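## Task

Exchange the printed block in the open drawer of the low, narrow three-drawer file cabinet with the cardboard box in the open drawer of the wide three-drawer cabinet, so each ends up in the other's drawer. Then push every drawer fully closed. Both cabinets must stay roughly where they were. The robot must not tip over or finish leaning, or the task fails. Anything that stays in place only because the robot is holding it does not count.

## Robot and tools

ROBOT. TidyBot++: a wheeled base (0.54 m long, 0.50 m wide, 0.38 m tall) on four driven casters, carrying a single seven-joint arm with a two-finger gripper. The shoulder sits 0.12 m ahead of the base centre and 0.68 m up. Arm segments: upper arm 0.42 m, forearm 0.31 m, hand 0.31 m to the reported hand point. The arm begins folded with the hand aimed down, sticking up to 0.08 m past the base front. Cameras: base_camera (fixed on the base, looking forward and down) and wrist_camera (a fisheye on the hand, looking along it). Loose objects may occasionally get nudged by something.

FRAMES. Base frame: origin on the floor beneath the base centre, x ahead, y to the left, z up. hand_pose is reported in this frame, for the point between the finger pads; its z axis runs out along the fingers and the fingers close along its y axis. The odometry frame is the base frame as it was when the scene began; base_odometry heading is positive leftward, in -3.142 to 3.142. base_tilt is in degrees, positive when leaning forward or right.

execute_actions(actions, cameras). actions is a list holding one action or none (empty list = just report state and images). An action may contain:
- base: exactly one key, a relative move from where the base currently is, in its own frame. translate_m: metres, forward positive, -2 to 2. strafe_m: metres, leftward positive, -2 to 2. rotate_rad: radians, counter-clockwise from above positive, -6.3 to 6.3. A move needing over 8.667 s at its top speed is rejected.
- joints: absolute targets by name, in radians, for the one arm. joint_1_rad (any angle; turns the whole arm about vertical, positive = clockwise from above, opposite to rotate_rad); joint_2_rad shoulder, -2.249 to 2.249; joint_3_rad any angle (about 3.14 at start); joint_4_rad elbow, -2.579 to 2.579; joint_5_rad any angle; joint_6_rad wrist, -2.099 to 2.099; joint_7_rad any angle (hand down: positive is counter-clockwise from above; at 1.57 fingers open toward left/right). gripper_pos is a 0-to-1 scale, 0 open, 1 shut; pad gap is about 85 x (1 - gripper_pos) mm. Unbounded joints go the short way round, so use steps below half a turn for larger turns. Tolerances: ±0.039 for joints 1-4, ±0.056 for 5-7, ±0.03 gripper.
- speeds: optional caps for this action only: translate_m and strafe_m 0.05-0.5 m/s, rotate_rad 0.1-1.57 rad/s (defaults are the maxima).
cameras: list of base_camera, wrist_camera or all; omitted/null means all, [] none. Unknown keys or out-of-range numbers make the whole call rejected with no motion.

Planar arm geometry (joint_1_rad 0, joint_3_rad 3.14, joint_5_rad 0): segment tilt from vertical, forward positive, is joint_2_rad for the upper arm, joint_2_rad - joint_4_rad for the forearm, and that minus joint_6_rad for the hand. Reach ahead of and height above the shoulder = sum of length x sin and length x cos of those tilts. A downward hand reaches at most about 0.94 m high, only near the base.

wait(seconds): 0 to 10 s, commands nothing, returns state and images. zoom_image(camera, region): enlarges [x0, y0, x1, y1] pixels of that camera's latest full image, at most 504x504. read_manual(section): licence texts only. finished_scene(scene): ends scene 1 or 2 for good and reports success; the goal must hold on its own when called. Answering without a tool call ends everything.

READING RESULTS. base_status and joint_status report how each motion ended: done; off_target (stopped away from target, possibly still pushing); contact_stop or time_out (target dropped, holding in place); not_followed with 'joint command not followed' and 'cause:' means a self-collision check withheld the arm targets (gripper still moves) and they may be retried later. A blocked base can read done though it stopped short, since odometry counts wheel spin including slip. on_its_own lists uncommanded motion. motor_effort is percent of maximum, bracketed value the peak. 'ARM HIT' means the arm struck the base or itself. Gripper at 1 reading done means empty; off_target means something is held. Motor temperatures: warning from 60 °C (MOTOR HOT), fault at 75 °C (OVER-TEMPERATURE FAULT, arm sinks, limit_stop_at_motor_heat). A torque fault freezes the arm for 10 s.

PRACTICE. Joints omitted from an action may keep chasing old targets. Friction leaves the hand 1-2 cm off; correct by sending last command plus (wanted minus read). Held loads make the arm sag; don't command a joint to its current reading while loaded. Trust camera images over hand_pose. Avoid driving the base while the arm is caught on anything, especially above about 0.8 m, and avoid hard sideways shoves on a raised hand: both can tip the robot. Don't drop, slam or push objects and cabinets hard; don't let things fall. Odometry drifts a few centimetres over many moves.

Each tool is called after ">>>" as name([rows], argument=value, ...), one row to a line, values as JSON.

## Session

>>> execute_actions(actions=[])

Scene clock: 0.00 s.
Motor temperatures (°C, as the motors report them): [30 27 27 28 34 39 35]
base_odometry: x=+0.000 y=+0.000 heading=+0.000 (m, m, rad; odometry frame)
base_tilt: forward=-0.8 right=+0.0 (deg)
base_status: not commanded
joint_positions: joint_1_rad=+0.036 joint_2_rad=-0.351 joint_3_rad=+3.099 joint_4_rad=-2.551 joint_5_rad=+0.016 joint_6_rad=-0.896 joint_7_rad=+1.609 gripper_pos=+0.000
joint_status: not commanded
motor_effort: joint_1_rad=+0 joint_2_rad=+0 joint_3_rad=+0 joint_4_rad=+16 joint_5_rad=+0 joint_6_rad=+1 joint_7_rad=+0 (%)
hand_pose: x=+0.2420 y=-0.0037 z=+0.5807 quat_wxyz=(+0.014, +0.999, +0.026, +0.022) (m; base frame)
pictures: base_camera, wrist_camera
camera_calibration (this result's frames):
wrist_camera: T_world_to_cam=[[0.0130614, -0.997568, 0.0684626, -0.0486362], [-0.997303, -0.0179419, -0.0711649, 0.345692], [0.0722201, -0.0673485, -0.995112, 0.694144], [0, 0, 0, 1]] pos_world=[0.295264, 0.00443399, 0.718682]
Images, in order (width x height): base_camera 644x364, wrist_camera 644x476.

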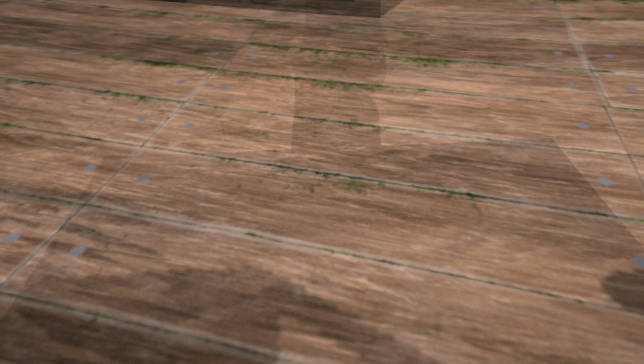

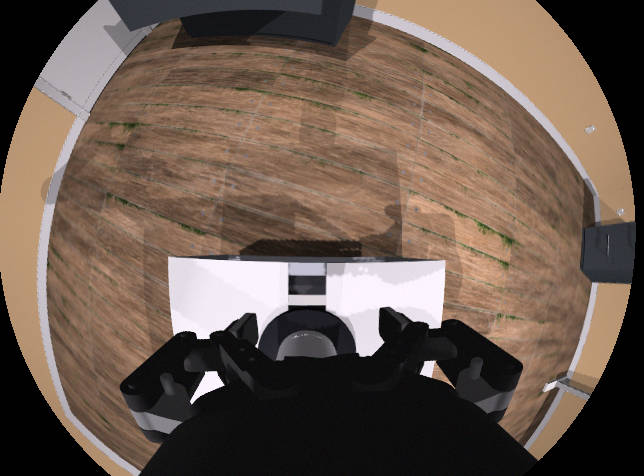

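>>> execute_actions([
  {"base":{"rotate_rad":-0.25},"joints":{"joint_1_rad":-0.02,"joint_3_rad":3.16,"joint_2_rad":-0.1,"joint_4_rad":-2.0,"joint_7_rad":1.55}},
], cameras=[])

>>> execute_actions([
  {"base":{"strafe_m":0.62},"joints":{"joint_2_rad":0.15,"joint_6_rad":-1.65,"joint_4_rad":-1.15}},
])

Scene clock: 7.87 s.
Motor temperatures (°C, as the motors report them): [30 27 27 28 34 39 35]
base_odometry: x=+0.000 y=+0.000 heading=-0.250 (m, m, rad; odometry frame)
base_tilt: forward=-0.8 right=+0.0 (deg)
base_status: done
joint_positions: joint_1_rad=+0.005 joint_2_rad=-0.109 joint_3_rad=+3.137 joint_4_rad=-2.022 joint_5_rad=+0.016 joint_6_rad=-0.896 joint_7_rad=+1.577 gripper_pos=+0.000
joint_status: all done
motor_effort: joint_1_rad=+0(1) joint_2_rad=-14(12) joint_3_rad=+0(1) joint_4_rad=+19(20) joint_5_rad=+0(0) joint_6_rad=+3(2) joint_7_rad=+0(0) (%)
hand_pose: x=+0.4711 y=-0.0028 z=+0.7007 quat_wxyz=(+0.008, +0.986, +0.007, +0.166) (m; base frame)
pictures: none
No camera images: the call's "cameras" was empty. Leave "cameras" out to get every camera's image.

Scene clock: 10.50 s.
Motor temperatures (°C, as the motors report them): [30 27 27 28 34 39 35]
base_odometry: x=+0.155 y=+0.601 heading=-0.251 (m, m, rad; odometry frame)
base_tilt: forward=-0.8 right=+0.0 (deg)
base_status: done
joint_positions: joint_1_rad=-0.004 joint_2_rad=+0.137 joint_3_rad=+3.143 joint_4_rad=-1.173 joint_5_rad=+0.016 joint_6_rad=-1.615 joint_7_rad=+1.577 gripper_pos=+0.000
joint_status: all done
motor_effort: joint_1_rad=+0(1) joint_2_rad=-22(23) joint_3_rad=-2(2) joint_4_rad=+19(20) joint_5_rad=+0(0) joint_6_rad=+2(3) joint_7_rad=+0(1) (%)
hand_pose: x=+0.5471 y=-0.0028 z=+0.8758 quat_wxyz=(+0.008, +0.994, +0.003, +0.108) (m; base frame)
pictures: base_camera, wrist_camera
camera_calibration (this result's frames):
wrist_camera: T_world_to_cam=[[-0.0402618, -0.997971, 0.0493185, -0.0260185], [-0.970091, 0.0272168, -0.241209, 0.8052], [0.239378, -0.057555, -0.969219, 0.85167], [0, 0, 0, 1]] pos_world=[0.576199, 0.0011372, 1.02096]
Images, in order (width x height): base_camera 644x364, wrist_camera 644x476.

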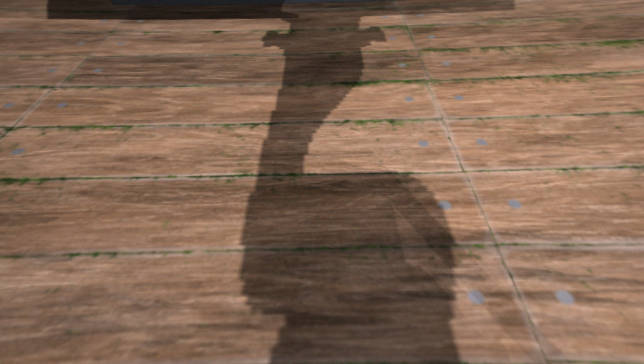

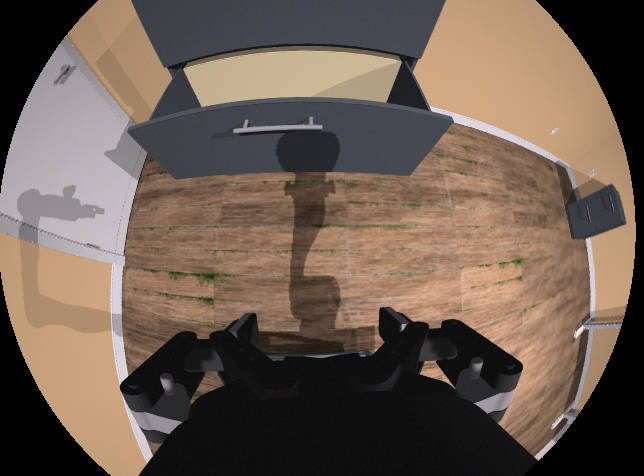

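>>> execute_actions([
  {"base":{"translate_m":0.58},"joints":{"joint_6_rad":-1.83,"joint_5_rad":-0.02}},
])

Scene clock: 15.80 s.
Motor temperatures (°C, as the motors report them): [30 27 27 28 34 39 35]
base_odometry: x=+0.717 y=+0.457 heading=-0.250 (m, m, rad; odometry frame)
base_tilt: forward=-0.7 right=+0.0 (deg)
base_status: done
joint_positions: joint_1_rad=-0.004 joint_2_rad=+0.152 joint_3_rad=+3.143 joint_4_rad=-1.171 joint_5_rad=+0.011 joint_6_rad=-1.816 joint_7_rad=+1.577 gripper_pos=+0.000
joint_status: all done
motor_effort: joint_1_rad=+0(1) joint_2_rad=-22(24) joint_3_rad=-1(1) joint_4_rad=+17(19) joint_5_rad=-1(0) joint_6_rad=+0(2) joint_7_rad=+0(0) (%)
hand_pose: x=+0.4883 y=-0.0012 z=+0.8635 quat_wxyz=(+0.006, +1.000, +0.003, +0.001) (m; base frame)
pictures: base_camera, wrist_camera
camera_calibration (this result's frames):
wrist_camera: T_world_to_cam=[[-0.0308326, -0.998187, 0.0516997, -0.03284], [-0.99915, 0.0293636, -0.0289374, 0.576012], [0.0273669, -0.052548, -0.998243, 0.98255], [0, 0, 0, 1]] pos_world=[0.547621, 0.00193683, 0.99919]
Images, in order (width x height): base_camera 644x364, wrist_camera 644x476.

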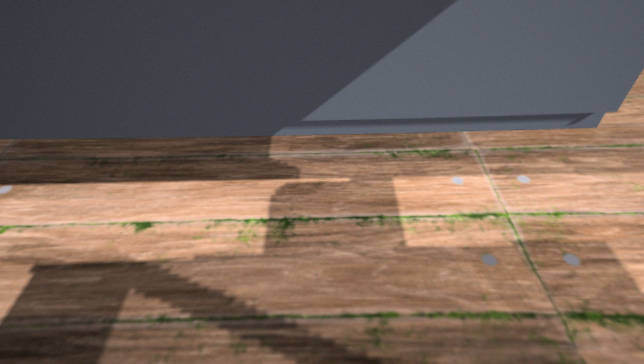

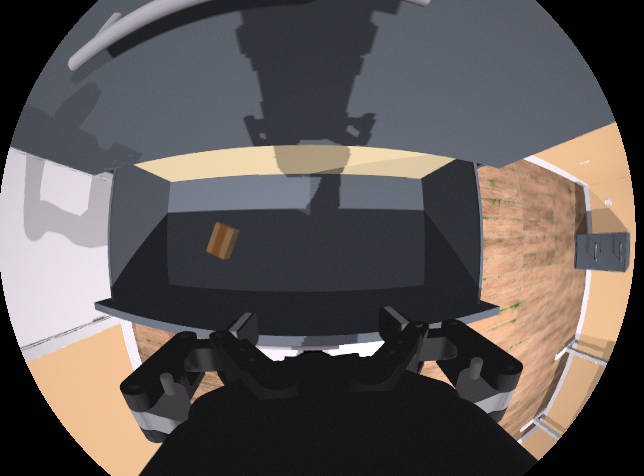

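>>> zoom_image(camera="wrist_camera", region=[160, 180, 300, 300])

Region (160, 180, 300, 300) of wrist_camera's 644x476 image, scaled by 3.600; it fills the top 432 rows of this view, and the rest is white.

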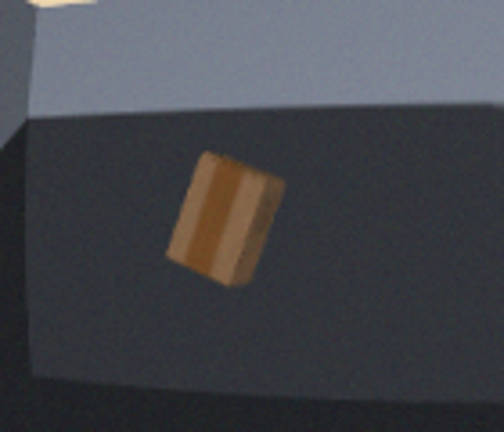

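>>> execute_actions([
  {"base":{"strafe_m":0.234},"joints":{"joint_2_rad":0.21,"joint_4_rad":-1.97,"joint_6_rad":-0.95,"joint_7_rad":1.11}},
], cameras=["wrist_camera"])

Scene clock: 26.27 s.
Motor temperatures (°C, as the motors report them): [30 27 27 28 34 39 35]
base_odometry: x=+0.775 y=+0.684 heading=-0.251 (m, m, rad; odometry frame)
base_tilt: forward=-0.7 right=+0.0 (deg)
base_status: done
joint_positions: joint_1_rad=-0.010 joint_2_rad=+0.198 joint_3_rad=+3.145 joint_4_rad=-1.948 joint_5_rad=+0.008 joint_6_rad=-0.985 joint_7_rad=+1.136 gripper_pos=+0.000
joint_status: all done
motor_effort: joint_1_rad=+0(2) joint_2_rad=-22(24) joint_3_rad=-1(4) joint_4_rad=+15(18) joint_5_rad=+0(1) joint_6_rad=+0(0) joint_7_rad=+1(0) (%)
hand_pose: x=+0.4689 y=+0.0018 z=+0.6119 quat_wxyz=(+0.002, +0.978, -0.210, +0.006) (m; base frame)
pictures: wrist_camera
camera_calibration (this result's frames):
wrist_camera: T_world_to_cam=[[-0.443738, -0.89516, 0.0422472, 0.181767], [-0.896008, 0.442313, -0.0390975, 0.506369], [0.016312, -0.0552029, -0.998342, 0.737387], [0, 0, 0, 1]] pos_world=[0.52234, -0.020557, 0.748283]
Images, in order (width x height): wrist_camera 644x476.

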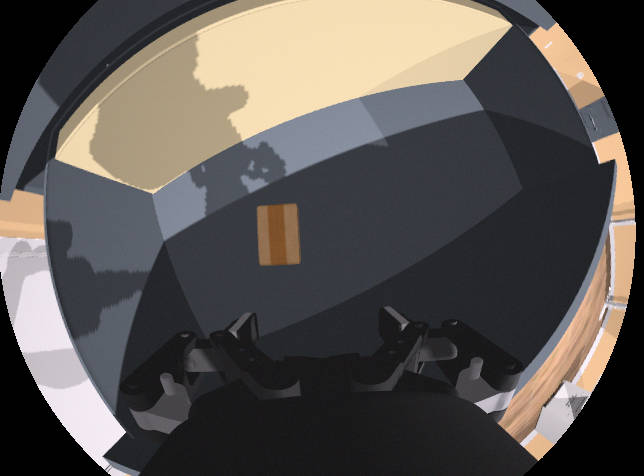

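>>> execute_actions([
  {"base":{"translate_m":0.05},"joints":{"joint_1_rad":-0.06,"joint_2_rad":0.477,"joint_4_rad":-2.06,"joint_6_rad":-0.595,"joint_7_rad":1.085}},
], cameras=["wrist_camera"])

Scene clock: 33.63 s.
Motor temperatures (°C, as the motors report them): [30 27 27 28 34 39 35]
base_odometry: x=+0.823 y=+0.672 heading=-0.251 (m, m, rad; odometry frame)
base_tilt: forward=-0.7 right=+0.0 (deg)
base_status: done
joint_positions: joint_1_rad=-0.036 joint_2_rad=+0.478 joint_3_rad=+3.145 joint_4_rad=-2.039 joint_5_rad=+0.008 joint_6_rad=-0.629 joint_7_rad=+1.112 gripper_pos=+0.000
joint_status: all done
motor_effort: joint_1_rad=+0(0) joint_2_rad=-26(29) joint_3_rad=-1(1) joint_4_rad=+10(17) joint_5_rad=+0(1) joint_6_rad=+0(1) joint_7_rad=+0(0) (%)
hand_pose: x=+0.4950 y=+0.0122 z=+0.4892 quat_wxyz=(+0.003, +0.978, -0.208, -0.001) (m; base frame)
pictures: wrist_camera
camera_calibration (this result's frames):
wrist_camera: T_world_to_cam=[[-0.439202, -0.897114, 0.0478378, 0.202905], [-0.898386, 0.438449, -0.0257968, 0.515027], [0.00216821, -0.0543068, -0.998522, 0.62206], [0, 0, 0, 1]] pos_world=[0.550461, -0.0100026, 0.62472]
Images, in order (width x height): wrist_camera 644x476.

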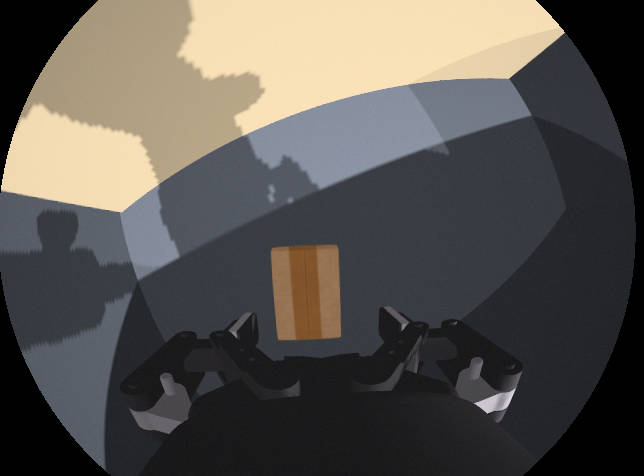

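>>> execute_actions([
  {"joints":{"joint_1_rad":-0.072,"joint_2_rad":0.676,"joint_4_rad":-2.08,"joint_6_rad":-0.372}},
], cameras=["wrist_camera"])

Scene clock: 37.27 s.
Motor temperatures (°C, as the motors report them): [30 27 27 28 34 39 35]
base_odometry: x=+0.823 y=+0.672 heading=-0.251 (m, m, rad; odometry frame)
base_tilt: forward=-0.8 right=+0.0 (deg)
base_status: not commanded
joint_positions: joint_1_rad=-0.048 joint_2_rad=+0.678 joint_3_rad=+3.145 joint_4_rad=-2.056 joint_5_rad=+0.008 joint_6_rad=-0.407 joint_7_rad=+1.112 gripper_pos=+0.000
joint_status: all done
motor_effort: joint_1_rad=+0(0) joint_2_rad=-31(33) joint_3_rad=-1(1) joint_4_rad=+7(11) joint_5_rad=-1(1) joint_6_rad=+0(0) joint_7_rad=+0(0) (%)
hand_pose: x=+0.5075 y=+0.0174 z=+0.4096 quat_wxyz=(+0.002, +0.979, -0.202, +0.001) (m; base frame)
pictures: wrist_camera
camera_calibration (this result's frames):
wrist_camera: T_world_to_cam=[[-0.42817, -0.902601, 0.0445142, 0.212714], [-0.903662, 0.427195, -0.0299737, 0.526565], [0.00803808, -0.0530597, -0.998559, 0.539904], [0, 0, 0, 1]] pos_world=[0.562575, -0.00430331, 0.54544]
Images, in order (width x height): wrist_camera 644x476.

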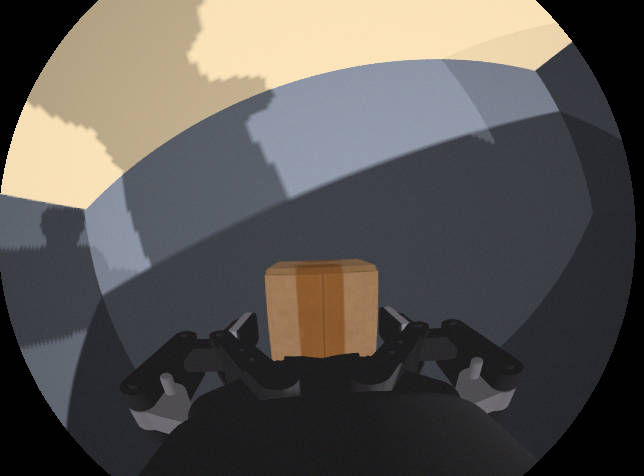

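>>> execute_actions([
  {"joints":{"gripper_pos":1}},
], cameras=[])

>>> execute_actions([
  {"joints":{"joint_2_rad":0.204,"joint_4_rad":-1.97,"joint_6_rad":-0.98}},
], cameras=[])

>>> execute_actions([
  {"joints":{"joint_2_rad":0.03,"joint_4_rad":-1.47,"joint_6_rad":-1.65}},
], cameras=["wrist_camera"])

Scene clock: 42.07 s.
Motor temperatures (°C, as the motors report them): [30 27 27 28 34 39 35]
base_odometry: x=+0.823 y=+0.672 heading=-0.251 (m, m, rad; odometry frame)
base_tilt: forward=-0.8 right=+0.0 (deg)
base_status: not commanded
joint_positions: joint_1_rad=-0.048 joint_2_rad=+0.676 joint_3_rad=+3.145 joint_4_rad=-2.057 joint_5_rad=+0.008 joint_6_rad=-0.406 joint_7_rad=+1.112 gripper_pos=+0.346
joint_status: gripper_pos off_target (ended at +0.346, target +1.000)
motor_effort: joint_1_rad=+0(0) joint_2_rad=-30(31) joint_3_rad=-1(2) joint_4_rad=+7(7) joint_5_rad=+0(0) joint_6_rad=+0(2) joint_7_rad=+1(0) (%)
hand_pose: x=+0.5078 y=+0.0175 z=+0.4103 quat_wxyz=(+0.002, +0.979, -0.202, +0.002) (m; base frame)
pictures: none
No camera images: the call's "cameras" was empty. Leave "cameras" out to get every camera's image.

Scene clock: 43.73 s.
Motor temperatures (°C, as the motors report them): [30 28 27 28 34 39 35]
base_odometry: x=+0.823 y=+0.672 heading=-0.251 (m, m, rad; odometry frame)
base_tilt: forward=-0.8 right=+0.0 (deg)
base_status: not commanded
joint_positions: joint_1_rad=-0.048 joint_2_rad=+0.210 joint_3_rad=+3.145 joint_4_rad=-1.999 joint_5_rad=+0.008 joint_6_rad=-0.948 joint_7_rad=+1.112 gripper_pos=+0.346
joint_status: all done
motor_effort: joint_1_rad=+0(0) joint_2_rad=-22(33) joint_3_rad=-1(1) joint_4_rad=+15(15) joint_5_rad=+0(0) joint_6_rad=+0(0) joint_7_rad=+1(0) (%)
hand_pose: x=+0.4543 y=+0.0143 z=+0.5949 quat_wxyz=(+0.005, +0.979, -0.203, -0.006) (m; base frame)
pictures: none
No camera images: the call's "cameras" was empty. Leave "cameras" out to get every camera's image.

Scene clock: 45.43 s.
Motor temperatures (°C, as the motors report them): [30 28 27 28 34 39 35]
base_odometry: x=+0.823 y=+0.672 heading=-0.251 (m, m, rad; odometry frame)
base_tilt: forward=-0.7 right=+0.0 (deg)
base_status: not commanded
joint_positions: joint_1_rad=-0.048 joint_2_rad=+0.038 joint_3_rad=+3.145 joint_4_rad=-1.495 joint_5_rad=+0.008 joint_6_rad=-1.617 joint_7_rad=+1.112 gripper_pos=+0.346
joint_status: all done
motor_effort: joint_1_rad=+0(0) joint_2_rad=-19(24) joint_3_rad=-1(1) joint_4_rad=+19(19) joint_5_rad=-1(0) joint_6_rad=+0(0) joint_7_rad=+0(0) (%)
hand_pose: x=+0.4462 y=+0.0136 z=+0.8029 quat_wxyz=(+0.005, +0.979, -0.206, -0.003) (m; base frame)
pictures: wrist_camera
camera_calibration (this result's frames):
wrist_camera: T_world_to_cam=[[-0.435039, -0.898925, 0.051724, 0.162683], [-0.900409, 0.434457, -0.0225894, 0.477093], [-0.00216565, -0.0564, -0.998406, 0.93734], [0, 0, 0, 1]] pos_world=[0.502382, -0.00817036, 0.938208]
Images, in order (width x height): wrist_camera 644x476.

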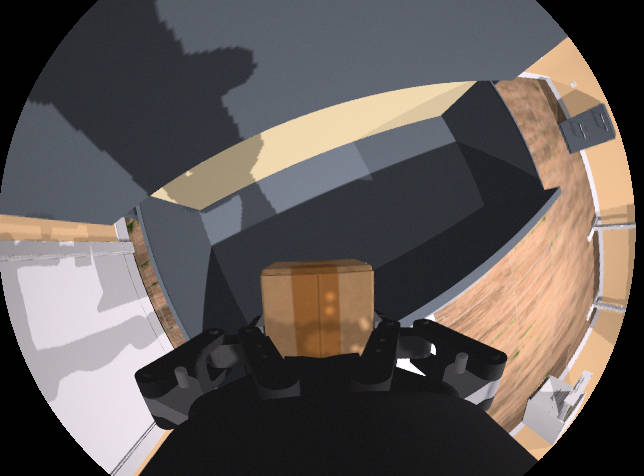

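>>> execute_actions([
  {"base":{"translate_m":-0.85},"joints":{"joint_1_rad":0.02,"joint_7_rad":1.59}},
], cameras=[])

>>> execute_actions([
  {"base":{"rotate_rad":-3.14},"joints":{"joint_6_rad":-1.3}},
])

Scene clock: 53.53 s.
Motor temperatures (°C, as the motors report them): [30 28 27 28 34 39 35]
base_odometry: x=+0.000 y=+0.883 heading=-0.251 (m, m, rad; odometry frame)
base_tilt: forward=-0.8 right=+0.0 (deg)
base_status: done
joint_positions: joint_1_rad=+0.005 joint_2_rad=+0.032 joint_3_rad=+3.146 joint_4_rad=-1.494 joint_5_rad=+0.007 joint_6_rad=-1.620 joint_7_rad=+1.579 gripper_pos=+0.346
joint_status: all done
motor_effort: joint_1_rad=+0(1) joint_2_rad=-18(22) joint_3_rad=-1(2) joint_4_rad=+18(19) joint_5_rad=+0(0) joint_6_rad=+0(1) joint_7_rad=+1(1) (%)
hand_pose: x=+0.4453 y=-0.0038 z=+0.8050 quat_wxyz=(+0.004, +1.000, +0.000, -0.002) (m; base frame)
pictures: none
No camera images: the call's "cameras" was empty. Leave "cameras" out to get every camera's image.

Scene clock: 56.90 s.
Motor temperatures (°C, as the motors report them): [30 28 27 28 34 39 35]
base_odometry: x=+0.000 y=+0.883 heading=+2.893 (m, m, rad; odometry frame)
base_tilt: forward=-0.8 right=+0.0 (deg)
base_status: done
joint_positions: joint_1_rad=+0.008 joint_2_rad=+0.037 joint_3_rad=+3.150 joint_4_rad=-1.489 joint_5_rad=+0.005 joint_6_rad=-1.313 joint_7_rad=+1.579 gripper_pos=+0.346
joint_status: all done
motor_effort: joint_1_rad=+0(3) joint_2_rad=-20(23) joint_3_rad=-1(1) joint_4_rad=+20(21) joint_5_rad=+0(1) joint_6_rad=+3(3) joint_7_rad=+0(0) (%)
hand_pose: x=+0.5414 y=-0.0073 z=+0.8193 quat_wxyz=(+0.005, +0.989, -0.004, +0.151) (m; base frame)
pictures: base_camera, wrist_camera
camera_calibration (this result's frames):
wrist_camera: T_world_to_cam=[[-0.0554815, -0.997805, 0.0361443, -0.00889953], [-0.94537, 0.0408501, -0.323429, 0.840213], [0.321243, -0.0521141, -0.945562, 0.734365], [0, 0, 0, 1]] pos_world=[0.55791, -0.00493211, 0.966458]
Images, in order (width x height): base_camera 644x364, wrist_camera 644x476.

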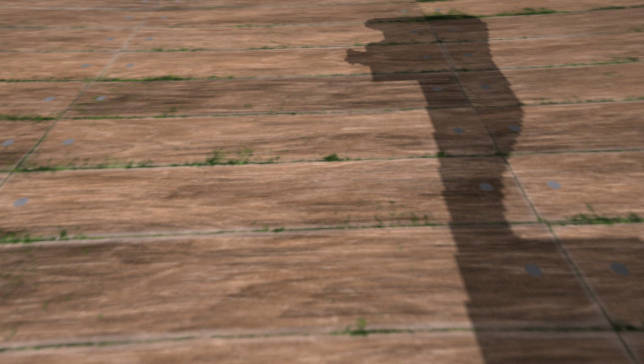

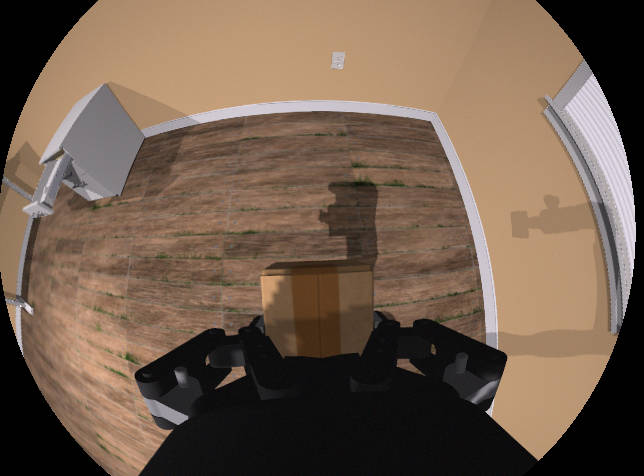

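>>> execute_actions([
  {"base":{"strafe_m":1.45}},
])

Scene clock: 63.50 s.
Motor temperatures (°C, as the motors report them): [30 28 27 28 34 39 35]
base_odometry: x=-0.359 y=-0.522 heading=+2.892 (m, m, rad; odometry frame)
base_tilt: forward=-0.8 right=+0.0 (deg)
base_status: done
joint_positions: joint_1_rad=+0.009 joint_2_rad=+0.037 joint_3_rad=+3.150 joint_4_rad=-1.489 joint_5_rad=+0.005 joint_6_rad=-1.313 joint_7_rad=+1.579 gripper_pos=+0.346
joint_status: not commanded
motor_effort: joint_1_rad=+0(2) joint_2_rad=-20(21) joint_3_rad=-1(3) joint_4_rad=+21(21) joint_5_rad=+0(1) joint_6_rad=+3(2) joint_7_rad=+0(0) (%)
hand_pose: x=+0.5414 y=-0.0075 z=+0.8193 quat_wxyz=(+0.005, +0.989, -0.004, +0.151) (m; base frame)
pictures: base_camera, wrist_camera
camera_calibration (this result's frames):
wrist_camera: T_world_to_cam=[[-0.0562333, -0.997779, 0.0356972, -0.00831187], [-0.945337, 0.0417069, -0.323418, 0.840201], [0.321211, -0.0519328, -0.945583, 0.734389], [0, 0, 0, 1]] pos_world=[0.557911, -0.00519668, 0.966459]
Images, in order (width x height): base_camera 644x364, wrist_camera 644x476.

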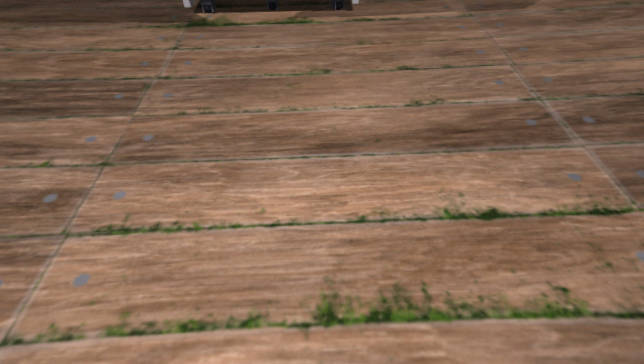

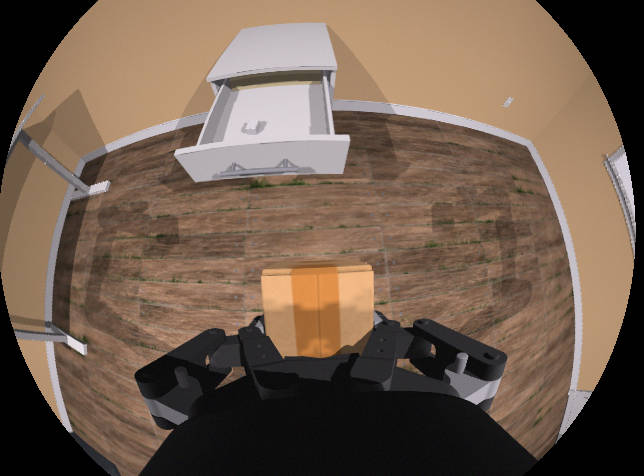

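>>> execute_actions([
  {"base":{"translate_m":0.45},"joints":{"joint_6_rad":-1.63}},
])

Scene clock: 68.27 s.
Motor temperatures (°C, as the motors report them): [30 28 27 28 34 39 35]
base_odometry: x=-0.796 y=-0.411 heading=+2.892 (m, m, rad; odometry frame)
base_tilt: forward=-0.8 right=+0.0 (deg)
base_status: done
joint_positions: joint_1_rad=+0.009 joint_2_rad=+0.039 joint_3_rad=+3.150 joint_4_rad=-1.488 joint_5_rad=+0.005 joint_6_rad=-1.621 joint_7_rad=+1.579 gripper_pos=+0.346
joint_status: all done
motor_effort: joint_1_rad=+0(1) joint_2_rad=-19(21) joint_3_rad=-1(1) joint_4_rad=+18(21) joint_5_rad=+0(0) joint_6_rad=+0(4) joint_7_rad=+1(0) (%)
hand_pose: x=+0.4474 y=-0.0059 z=+0.8048 quat_wxyz=(+0.003, +1.000, -0.005, -0.003) (m; base frame)
pictures: base_camera, wrist_camera
camera_calibration (this result's frames):
wrist_camera: T_world_to_cam=[[-0.0451476, -0.997923, 0.0459474, -0.024691], [-0.998806, 0.0442336, -0.0207191, 0.526959], [0.0186437, -0.046828, -0.998729, 0.929193], [0, 0, 0, 1]] pos_world=[0.507891, -0.00443666, 0.940065]
Images, in order (width x height): base_camera 644x364, wrist_camera 644x476.

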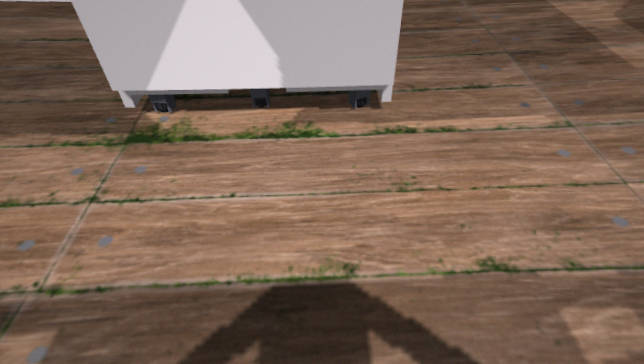

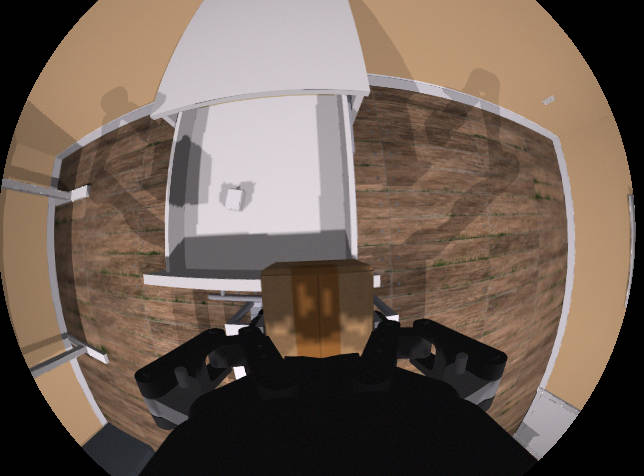

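>>> zoom_image(camera="wrist_camera", region=[140, 90, 390, 300])

Region (140, 90, 390, 300) of wrist_camera's 644x476 image, scaled by 2.016; it fills the top 423 rows of this view, and the rest is white.

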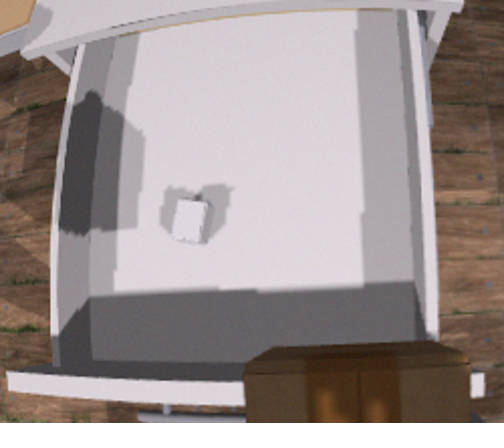

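>>> execute_actions([
  {"base":{"translate_m":0.07},"joints":{"joint_1_rad":-0.03,"joint_2_rad":0.19,"joint_4_rad":-1.67,"joint_6_rad":-1.27,"joint_7_rad":-0.02}},
], cameras=["wrist_camera"])

>>> execute_actions([
  {"joints":{"joint_2_rad":0.317,"joint_4_rad":-1.925,"joint_6_rad":-0.89}},
], cameras=["wrist_camera"])

Scene clock: 79.97 s.
Motor temperatures (°C, as the motors report them): [30 28 27 28 34 39 35]
base_odometry: x=-0.864 y=-0.394 heading=+2.893 (m, m, rad; odometry frame)
base_tilt: forward=-0.8 right=+0.0 (deg)
base_status: done
joint_positions: joint_1_rad=-0.006 joint_2_rad=+0.189 joint_3_rad=+3.150 joint_4_rad=-1.652 joint_5_rad=+0.005 joint_6_rad=-1.302 joint_7_rad=-0.012 gripper_pos=+0.346
joint_status: all done
motor_effort: joint_1_rad=+0(0) joint_2_rad=-24(25) joint_3_rad=-1(2) joint_4_rad=+18(18) joint_5_rad=+0(0) joint_6_rad=+0(0) joint_7_rad=+0(0) (%)
hand_pose: x=+0.5008 y=-0.0008 z=+0.6998 quat_wxyz=(+0.003, +0.702, -0.712, +0.002) (m; base frame)
pictures: wrist_camera
camera_calibration (this result's frames):
wrist_camera: T_world_to_cam=[[-0.997901, 0.0495883, 0.041641, 0.46857], [0.0482336, 0.998293, -0.0329317, 0.0628274], [-0.0432029, -0.0308541, -0.99859, 0.854454], [0, 0, 0, 1]] pos_world=[0.501472, -0.0595924, 0.835806]
Images, in order (width x height): wrist_camera 644x476.

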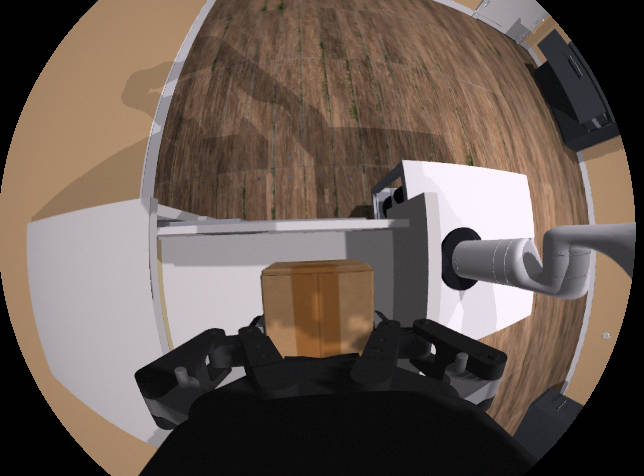

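Scene clock: 81.27 s.
Motor temperatures (°C, as the motors report them): [30 28 27 28 34 39 35]
base_odometry: x=-0.864 y=-0.394 heading=+2.893 (m, m, rad; odometry frame)
base_tilt: forward=-0.7 right=-0.1 (deg)
base_status: not commanded
joint_positions: joint_1_rad=-0.006 joint_2_rad=+0.321 joint_3_rad=+3.150 joint_4_rad=-1.909 joint_5_rad=+0.005 joint_6_rad=-0.924 joint_7_rad=-0.012 gripper_pos=+0.346
joint_status: all done
motor_effort: joint_1_rad=+0(0) joint_2_rad=-25(27) joint_3_rad=-1(2) joint_4_rad=+14(17) joint_5_rad=-1(0) joint_6_rad=+0(0) joint_7_rad=+0(0) (%)
hand_pose: x=+0.4965 y=-0.0008 z=+0.5773 quat_wxyz=(+0.007, +0.703, -0.711, -0.002) (m; base frame)
pictures: wrist_camera
camera_calibration (this result's frames):
wrist_camera: T_world_to_cam=[[-0.997488, 0.047703, 0.052359, 0.462966], [0.0459774, 0.998375, -0.0336813, 0.0604949], [-0.0538806, -0.0311894, -0.99806, 0.736865], [0, 0, 0, 1]] pos_world=[0.498725, -0.059499, 0.713233]
Images, in order (width x height): wrist_camera 644x476.

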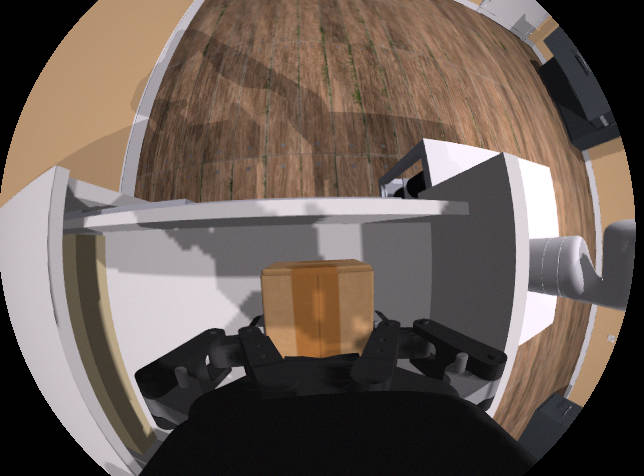

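>>> execute_actions([
  {"joints":{"joint_2_rad":0.375,"joint_4_rad":-1.975,"joint_6_rad":-0.775}},
], cameras=[])

Scene clock: 86.73 s.
Motor temperatures (°C, as the motors report them): [30 28 27 28 34 39 35]
base_odometry: x=-0.863 y=-0.394 heading=+2.893 (m, m, rad; odometry frame)
base_tilt: forward=-0.8 right=+0.0 (deg)
base_status: not commanded
joint_positions: joint_1_rad=-0.007 joint_2_rad=+0.370 joint_3_rad=+3.150 joint_4_rad=-1.959 joint_5_rad=+0.005 joint_6_rad=-0.806 joint_7_rad=-0.012 gripper_pos=+0.346
joint_status: all done
motor_effort: joint_1_rad=+0(1) joint_2_rad=-22(28) joint_3_rad=-1(1) joint_4_rad=+9(15) joint_5_rad=+0(1) joint_6_rad=-1(1) joint_7_rad=+0(1) (%)
hand_pose: x=+0.5014 y=-0.0006 z=+0.5464 quat_wxyz=(+0.000, +0.703, -0.711, +0.005) (m; base frame)
pictures: none
No camera images: the call's "cameras" was empty. Leave "cameras" out to get every camera's image.

>>> execute_actions([
  {"joints":{"gripper_pos":0.05}},
], cameras=[])

>>> execute_actions([
  {"joints":{"joint_2_rad":0.262,"joint_4_rad":-1.815,"joint_6_rad":-1.075}},
], cameras=[])

>>> execute_actions([
  {"joints":{"joint_1_rad":-0.345,"joint_2_rad":0.334,"joint_4_rad":-1.71,"joint_6_rad":-1.11,"joint_7_rad":-0.52}},
], cameras=["wrist_camera"])

Scene clock: 94.17 s.
Motor temperatures (°C, as the motors report them): [30 28 27 28 34 39 35]
base_odometry: x=-0.863 y=-0.394 heading=+2.893 (m, m, rad; odometry frame)
base_tilt: forward=-0.8 right=+0.0 (deg)
base_status: not commanded
joint_positions: joint_1_rad=-0.008 joint_2_rad=+0.372 joint_3_rad=+3.150 joint_4_rad=-1.963 joint_5_rad=+0.005 joint_6_rad=-0.805 joint_7_rad=-0.012 gripper_pos=+0.050
joint_status: all done
motor_effort: joint_1_rad=+0(1) joint_2_rad=-26(26) joint_3_rad=-2(2) joint_4_rad=+12(14) joint_5_rad=+0(0) joint_6_rad=+0(1) joint_7_rad=+1(0) (%)
hand_pose: x=+0.4995 y=-0.0002 z=+0.5448 quat_wxyz=(+0.002, +0.704, -0.710, +0.003) (m; base frame)
pictures: none
No camera images: the call's "cameras" was empty. Leave "cameras" out to get every camera's image.

Scene clock: 95.27 s.
Motor temperatures (°C, as the motors report them): [30 28 27 28 34 39 35]
base_odometry: x=-0.863 y=-0.394 heading=+2.893 (m, m, rad; odometry frame)
base_tilt: forward=-0.7 right=+0.0 (deg)
base_status: not commanded
joint_positions: joint_1_rad=-0.008 joint_2_rad=+0.260 joint_3_rad=+3.150 joint_4_rad=-1.832 joint_5_rad=+0.005 joint_6_rad=-1.043 joint_7_rad=-0.012 gripper_pos=+0.050
joint_status: all done
motor_effort: joint_1_rad=+0(0) joint_2_rad=-24(28) joint_3_rad=-1(2) joint_4_rad=+15(16) joint_5_rad=+0(0) joint_6_rad=+0(1) joint_7_rad=+1(0) (%)
hand_pose: x=+0.5019 y=-0.0003 z=+0.6204 quat_wxyz=(+0.000, +0.703, -0.711, +0.004) (m; base frame)
pictures: none
No camera images: the call's "cameras" was empty. Leave "cameras" out to get every camera's image.

Scene clock: 96.70 s.
Motor temperatures (°C, as the motors report them): [30 28 27 28 34 39 35]
base_odometry: x=-0.863 y=-0.394 heading=+2.893 (m, m, rad; odometry frame)
base_tilt: forward=-0.7 right=+0.0 (deg)
base_status: not commanded
joint_positions: joint_1_rad=-0.328 joint_2_rad=+0.323 joint_3_rad=+3.150 joint_4_rad=-1.736 joint_5_rad=+0.005 joint_6_rad=-1.074 joint_7_rad=-0.496 gripper_pos=+0.050
joint_status: all done
motor_effort: joint_1_rad=+0(1) joint_2_rad=-26(26) joint_3_rad=-1(2) joint_4_rad=+16(15) joint_5_rad=+0(0) joint_6_rad=+0(1) joint_7_rad=+0(1) (%)
hand_pose: x=+0.5122 y=+0.1300 z=+0.6221 quat_wxyz=(-0.003, +0.643, -0.766, +0.005) (m; base frame)
pictures: wrist_camera
camera_calibration (this result's frames):
wrist_camera: T_world_to_cam=[[-0.97741, 0.209311, 0.0292941, 0.453145], [0.208515, 0.977617, -0.0280456, -0.153333], [-0.0345086, -0.0213038, -0.999177, 0.775989], [0, 0, 0, 1]] pos_world=[0.50166, 0.0715844, 0.757776]
Images, in order (width x height): wrist_camera 644x476.

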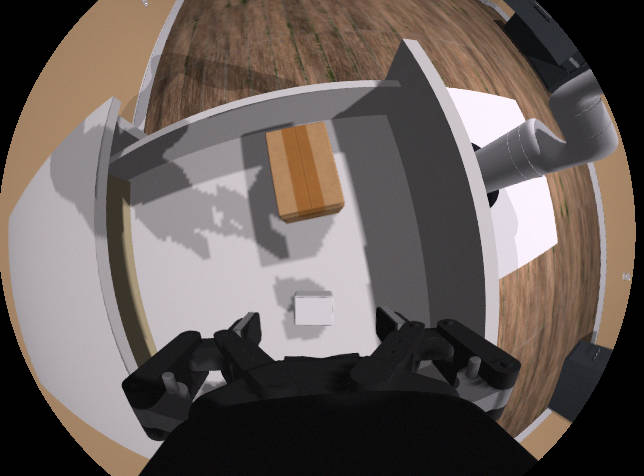

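>>> execute_actions([
  {"joints":{"joint_1_rad":-0.385,"joint_2_rad":0.446,"joint_4_rad":-1.85,"joint_6_rad":-0.83,"joint_7_rad":-0.53,"gripper_pos":0.2}},
], cameras=["wrist_camera"])

Scene clock: 102.00 s.
Motor temperatures (°C, as the motors report them): [30 28 27 28 34 39 35]
base_odometry: x=-0.863 y=-0.394 heading=+2.893 (m, m, rad; odometry frame)
base_tilt: forward=-0.8 right=+0.0 (deg)
base_status: not commanded
joint_positions: joint_1_rad=-0.364 joint_2_rad=+0.449 joint_3_rad=+3.150 joint_4_rad=-1.833 joint_5_rad=+0.005 joint_6_rad=-0.862 joint_7_rad=-0.503 gripper_pos=+0.200
joint_status: all done
motor_effort: joint_1_rad=+0(0) joint_2_rad=-29(31) joint_3_rad=-1(1) joint_4_rad=+13(16) joint_5_rad=+0(0) joint_6_rad=+0(0) joint_7_rad=+0(0) (%)
hand_pose: x=+0.5129 y=+0.1461 z=+0.5443 quat_wxyz=(+0.002, +0.654, -0.756, +0.003) (m; base frame)
pictures: wrist_camera
camera_calibration (this result's frames):
wrist_camera: T_world_to_cam=[[-0.982991, 0.179525, 0.0387325, 0.45479], [0.178256, 0.983394, -0.0340654, -0.153393], [-0.0442049, -0.0265817, -0.998669, 0.704094], [0, 0, 0, 1]] pos_world=[0.505522, 0.0879161, 0.680317]
Images, in order (width x height): wrist_camera 644x476.

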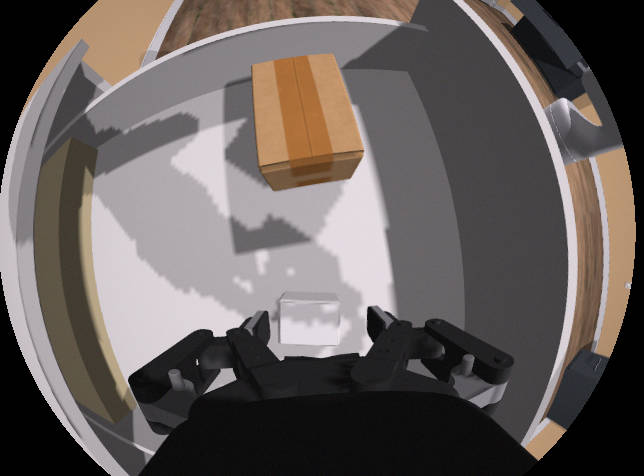

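>>> execute_actions([
  {"joints":{"gripper_pos":1}},
], cameras=["wrist_camera"])

>>> execute_actions([
  {"joints":{"joint_2_rad":0.19,"joint_4_rad":-1.62,"joint_6_rad":-1.35}},
], cameras=["wrist_camera"])

Scene clock: 110.57 s.
Motor temperatures (°C, as the motors report them): [30 28 27 28 34 39 35]
base_odometry: x=-0.863 y=-0.394 heading=+2.893 (m, m, rad; odometry frame)
base_tilt: forward=-0.7 right=+0.0 (deg)
base_status: not commanded
joint_positions: joint_1_rad=-0.364 joint_2_rad=+0.445 joint_3_rad=+3.150 joint_4_rad=-1.833 joint_5_rad=+0.005 joint_6_rad=-0.861 joint_7_rad=-0.503 gripper_pos=+0.587
joint_status: gripper_pos off_target (ended at +0.587, target +1.000)
motor_effort: joint_1_rad=+0(0) joint_2_rad=-28(29) joint_3_rad=-1(2) joint_4_rad=+13(14) joint_5_rad=+0(0) joint_6_rad=+0(1) joint_7_rad=+0(1) (%)
hand_pose: x=+0.5134 y=+0.1463 z=+0.5459 quat_wxyz=(+0.000, +0.654, -0.756, +0.004) (m; base frame)
pictures: wrist_camera
camera_calibration (this result's frames):
wrist_camera: T_world_to_cam=[[-0.98313, 0.179472, 0.035291, 0.457156], [0.178381, 0.983441, -0.0319871, -0.154827], [-0.0404474, -0.0251523, -0.998865, 0.703773], [0, 0, 0, 1]] pos_world=[0.505528, 0.0879183, 0.681888]
Images, in order (width x height): wrist_camera 644x476.

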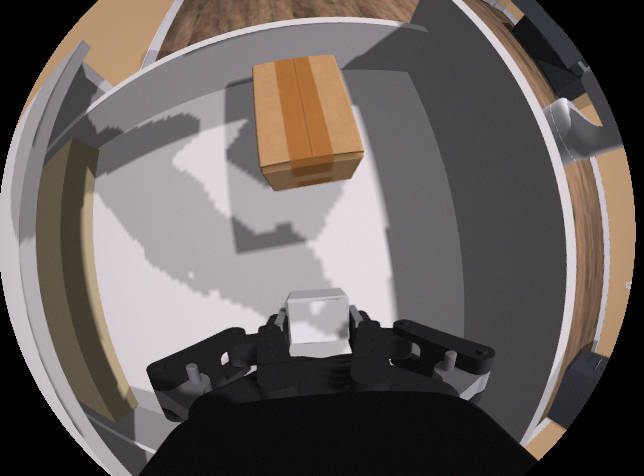

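Scene clock: 112.07 s.
Motor temperatures (°C, as the motors report them): [30 28 27 28 34 39 35]
base_odometry: x=-0.863 y=-0.394 heading=+2.893 (m, m, rad; odometry frame)
base_tilt: forward=-0.8 right=+0.0 (deg)
base_status: not commanded
joint_positions: joint_1_rad=-0.364 joint_2_rad=+0.186 joint_3_rad=+3.150 joint_4_rad=-1.638 joint_5_rad=+0.005 joint_6_rad=-1.320 joint_7_rad=-0.503 gripper_pos=+0.587
joint_status: all done
motor_effort: joint_1_rad=+0(0) joint_2_rad=-23(31) joint_3_rad=-2(1) joint_4_rad=+17(18) joint_5_rad=+0(0) joint_6_rad=+0(0) joint_7_rad=+0(1) (%)
hand_pose: x=+0.4766 y=+0.1325 z=+0.7050 quat_wxyz=(+0.003, +0.653, -0.757, +0.002) (m; base frame)
pictures: wrist_camera
camera_calibration (this result's frames):
wrist_camera: T_world_to_cam=[[-0.982463, 0.182109, 0.0400387, 0.413817], [0.18083, 0.982942, -0.0335652, -0.129673], [-0.0454682, -0.0257364, -0.998634, 0.863163], [0, 0, 0, 1]] pos_world=[0.469255, 0.0743156, 0.841063]
Images, in order (width x height): wrist_camera 644x476.

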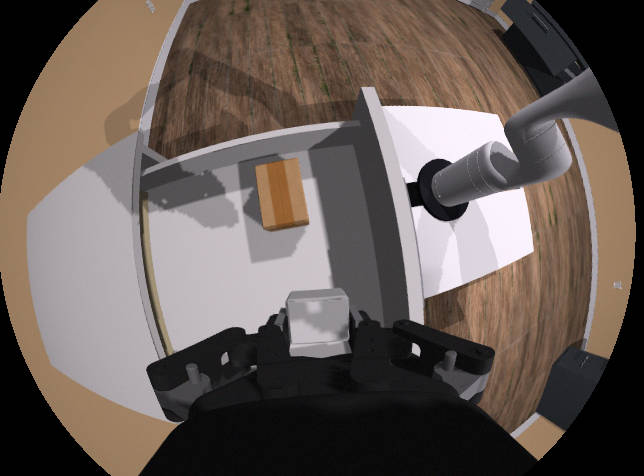

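>>> execute_actions([
  {"base":{"translate_m":-0.26},"joints":{"joint_1_rad":-0.22,"joint_7_rad":-0.22}},
], cameras=[])

>>> execute_actions([
  {"joints":{"joint_2_rad":0.45,"joint_4_rad":-2.11,"joint_6_rad":-0.57}},
])

Scene clock: 118.53 s.
Motor temperatures (°C, as the motors report them): [30 28 27 28 34 39 35]
base_odometry: x=-0.611 y=-0.458 heading=+2.893 (m, m, rad; odometry frame)
base_tilt: forward=-0.8 right=+0.0 (deg)
base_status: done
joint_positions: joint_1_rad=-0.234 joint_2_rad=+0.186 joint_3_rad=+3.151 joint_4_rad=-1.637 joint_5_rad=+0.005 joint_6_rad=-1.321 joint_7_rad=-0.243 gripper_pos=+0.587
joint_status: all done
motor_effort: joint_1_rad=+0(4) joint_2_rad=-23(26) joint_3_rad=-1(4) joint_4_rad=+18(19) joint_5_rad=-1(2) joint_6_rad=+0(1) joint_7_rad=+1(1) (%)
hand_pose: x=+0.4909 y=+0.0850 z=+0.7054 quat_wxyz=(+0.003, +0.701, -0.713, +0.002) (m; base frame)
pictures: none
No camera images: the call's "cameras" was empty. Leave "cameras" out to get every camera's image.

Scene clock: 120.23 s.
Motor temperatures (°C, as the motors report them): [30 28 27 28 34 39 35]
base_odometry: x=-0.611 y=-0.458 heading=+2.893 (m, m, rad; odometry frame)
base_tilt: forward=-0.8 right=+0.1 (deg)
base_status: not commanded
joint_positions: joint_1_rad=-0.234 joint_2_rad=+0.443 joint_3_rad=+3.151 joint_4_rad=-2.088 joint_5_rad=+0.005 joint_6_rad=-0.603 joint_7_rad=-0.243 gripper_pos=+0.587
joint_status: all done
motor_effort: joint_1_rad=+0(0) joint_2_rad=-26(28) joint_3_rad=-1(1) joint_4_rad=+10(17) joint_5_rad=+0(0) joint_6_rad=+0(0) joint_7_rad=+0(0) (%)
hand_pose: x=+0.4729 y=+0.0809 z=+0.4931 quat_wxyz=(-0.001, +0.702, -0.712, +0.005) (m; base frame)
pictures: base_camera, wrist_camera
camera_calibration (this result's frames):
wrist_camera: T_world_to_cam=[[-0.998251, 0.0500159, 0.0315037, 0.450454], [0.0490425, 0.998317, -0.0309485, -0.0256145], [-0.0329986, -0.0293494, -0.999024, 0.644627], [0, 0, 0, 1]] pos_world=[0.472194, 0.0219609, 0.629014]
Images, in order (width x height): base_camera 644x364, wrist_camera 644x476.

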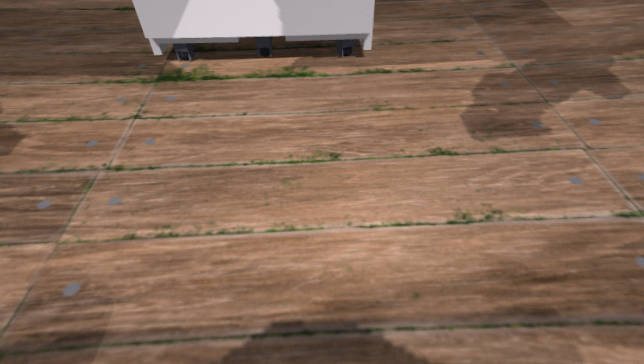

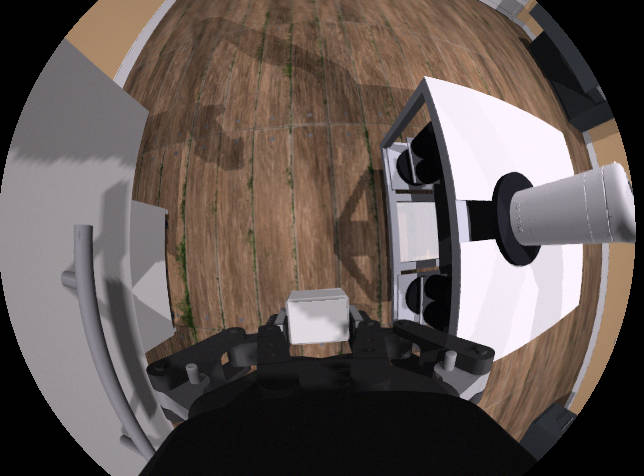

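>>> execute_actions([
  {"base":{"translate_m":0.30},"speeds":{"translate_m":0.08}},
])

Scene clock: 126.50 s.
Motor temperatures (°C, as the motors report them): [30 28 27 28 34 39 35]
base_odometry: x=-0.902 y=-0.384 heading=+2.894 (m, m, rad; odometry frame)
base_tilt: forward=-0.7 right=+0.1 (deg)
base_status: done
joint_positions: joint_1_rad=-0.234 joint_2_rad=+0.445 joint_3_rad=+3.151 joint_4_rad=-2.097 joint_5_rad=+0.005 joint_6_rad=-0.603 joint_7_rad=-0.243 gripper_pos=+0.587
joint_status: not commanded
motor_effort: joint_1_rad=+0(1) joint_2_rad=-25(27) joint_3_rad=-1(0) joint_4_rad=+10(15) joint_5_rad=+0(0) joint_6_rad=+0(4) joint_7_rad=+1(1) (%)
hand_pose: x=+0.4678 y=+0.0798 z=+0.4909 quat_wxyz=(+0.003, +0.702, -0.712, +0.002) (m; base frame)
pictures: base_camera, wrist_camera
camera_calibration (this result's frames):
wrist_camera: T_world_to_cam=[[-0.997885, 0.0502205, 0.041272, 0.440449], [0.0488466, 0.998239, -0.0336474, -0.0228371], [-0.0428891, -0.0315603, -0.998581, 0.646789], [0, 0, 0, 1]] pos_world=[0.468373, 0.0210902, 0.626925]
Images, in order (width x height): base_camera 644x364, wrist_camera 644x476.

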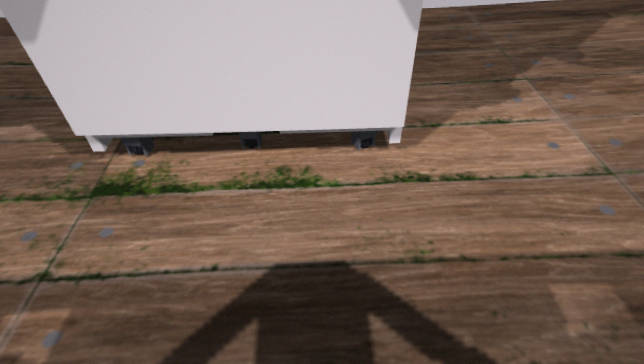

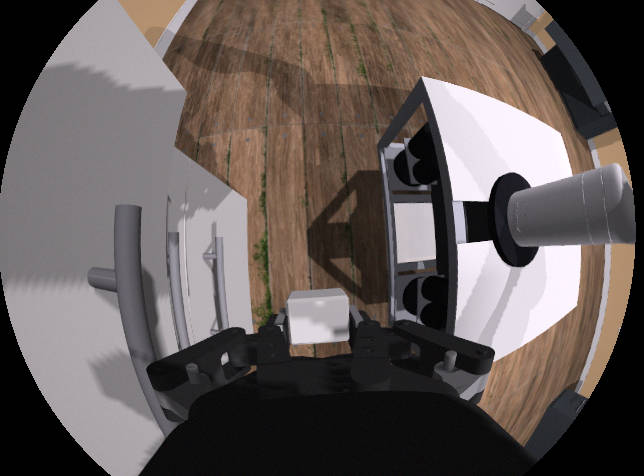

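>>> execute_actions([
  {"base":{"translate_m":0.055},"speeds":{"translate_m":0.05}},
])

Scene clock: 130.07 s.
Motor temperatures (°C, as the motors report them): [30 28 27 28 34 39 35]
base_odometry: x=-0.956 y=-0.371 heading=+2.895 (m, m, rad; odometry frame)
base_tilt: forward=-0.7 right=+0.0 (deg)
base_status: done
joint_positions: joint_1_rad=-0.234 joint_2_rad=+0.445 joint_3_rad=+3.151 joint_4_rad=-2.100 joint_5_rad=+0.005 joint_6_rad=-0.602 joint_7_rad=-0.243 gripper_pos=+0.587
joint_status: not commanded
motor_effort: joint_1_rad=+0(1) joint_2_rad=-25(27) joint_3_rad=-1(0) joint_4_rad=+10(14) joint_5_rad=+0(0) joint_6_rad=+0(3) joint_7_rad=+0(1) (%)
hand_pose: x=+0.4663 y=+0.0794 z=+0.4903 quat_wxyz=(+0.004, +0.702, -0.712, +0.001) (m; base frame)
pictures: base_camera, wrist_camera
camera_calibration (this result's frames):
wrist_camera: T_world_to_cam=[[-0.997775, 0.0502858, 0.0437788, 0.437728], [0.0488019, 0.998218, -0.0343295, -0.0220947], [-0.0454271, -0.0321166, -0.998451, 0.64729], [0, 0, 0, 1]] pos_world=[0.467237, 0.0208326, 0.626366]
Images, in order (width x height): base_camera 644x364, wrist_camera 644x476.

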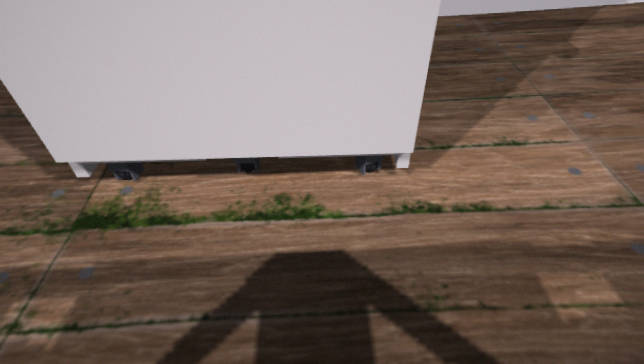

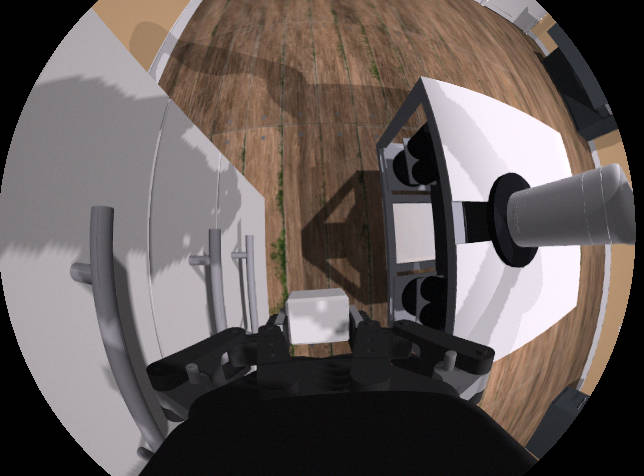

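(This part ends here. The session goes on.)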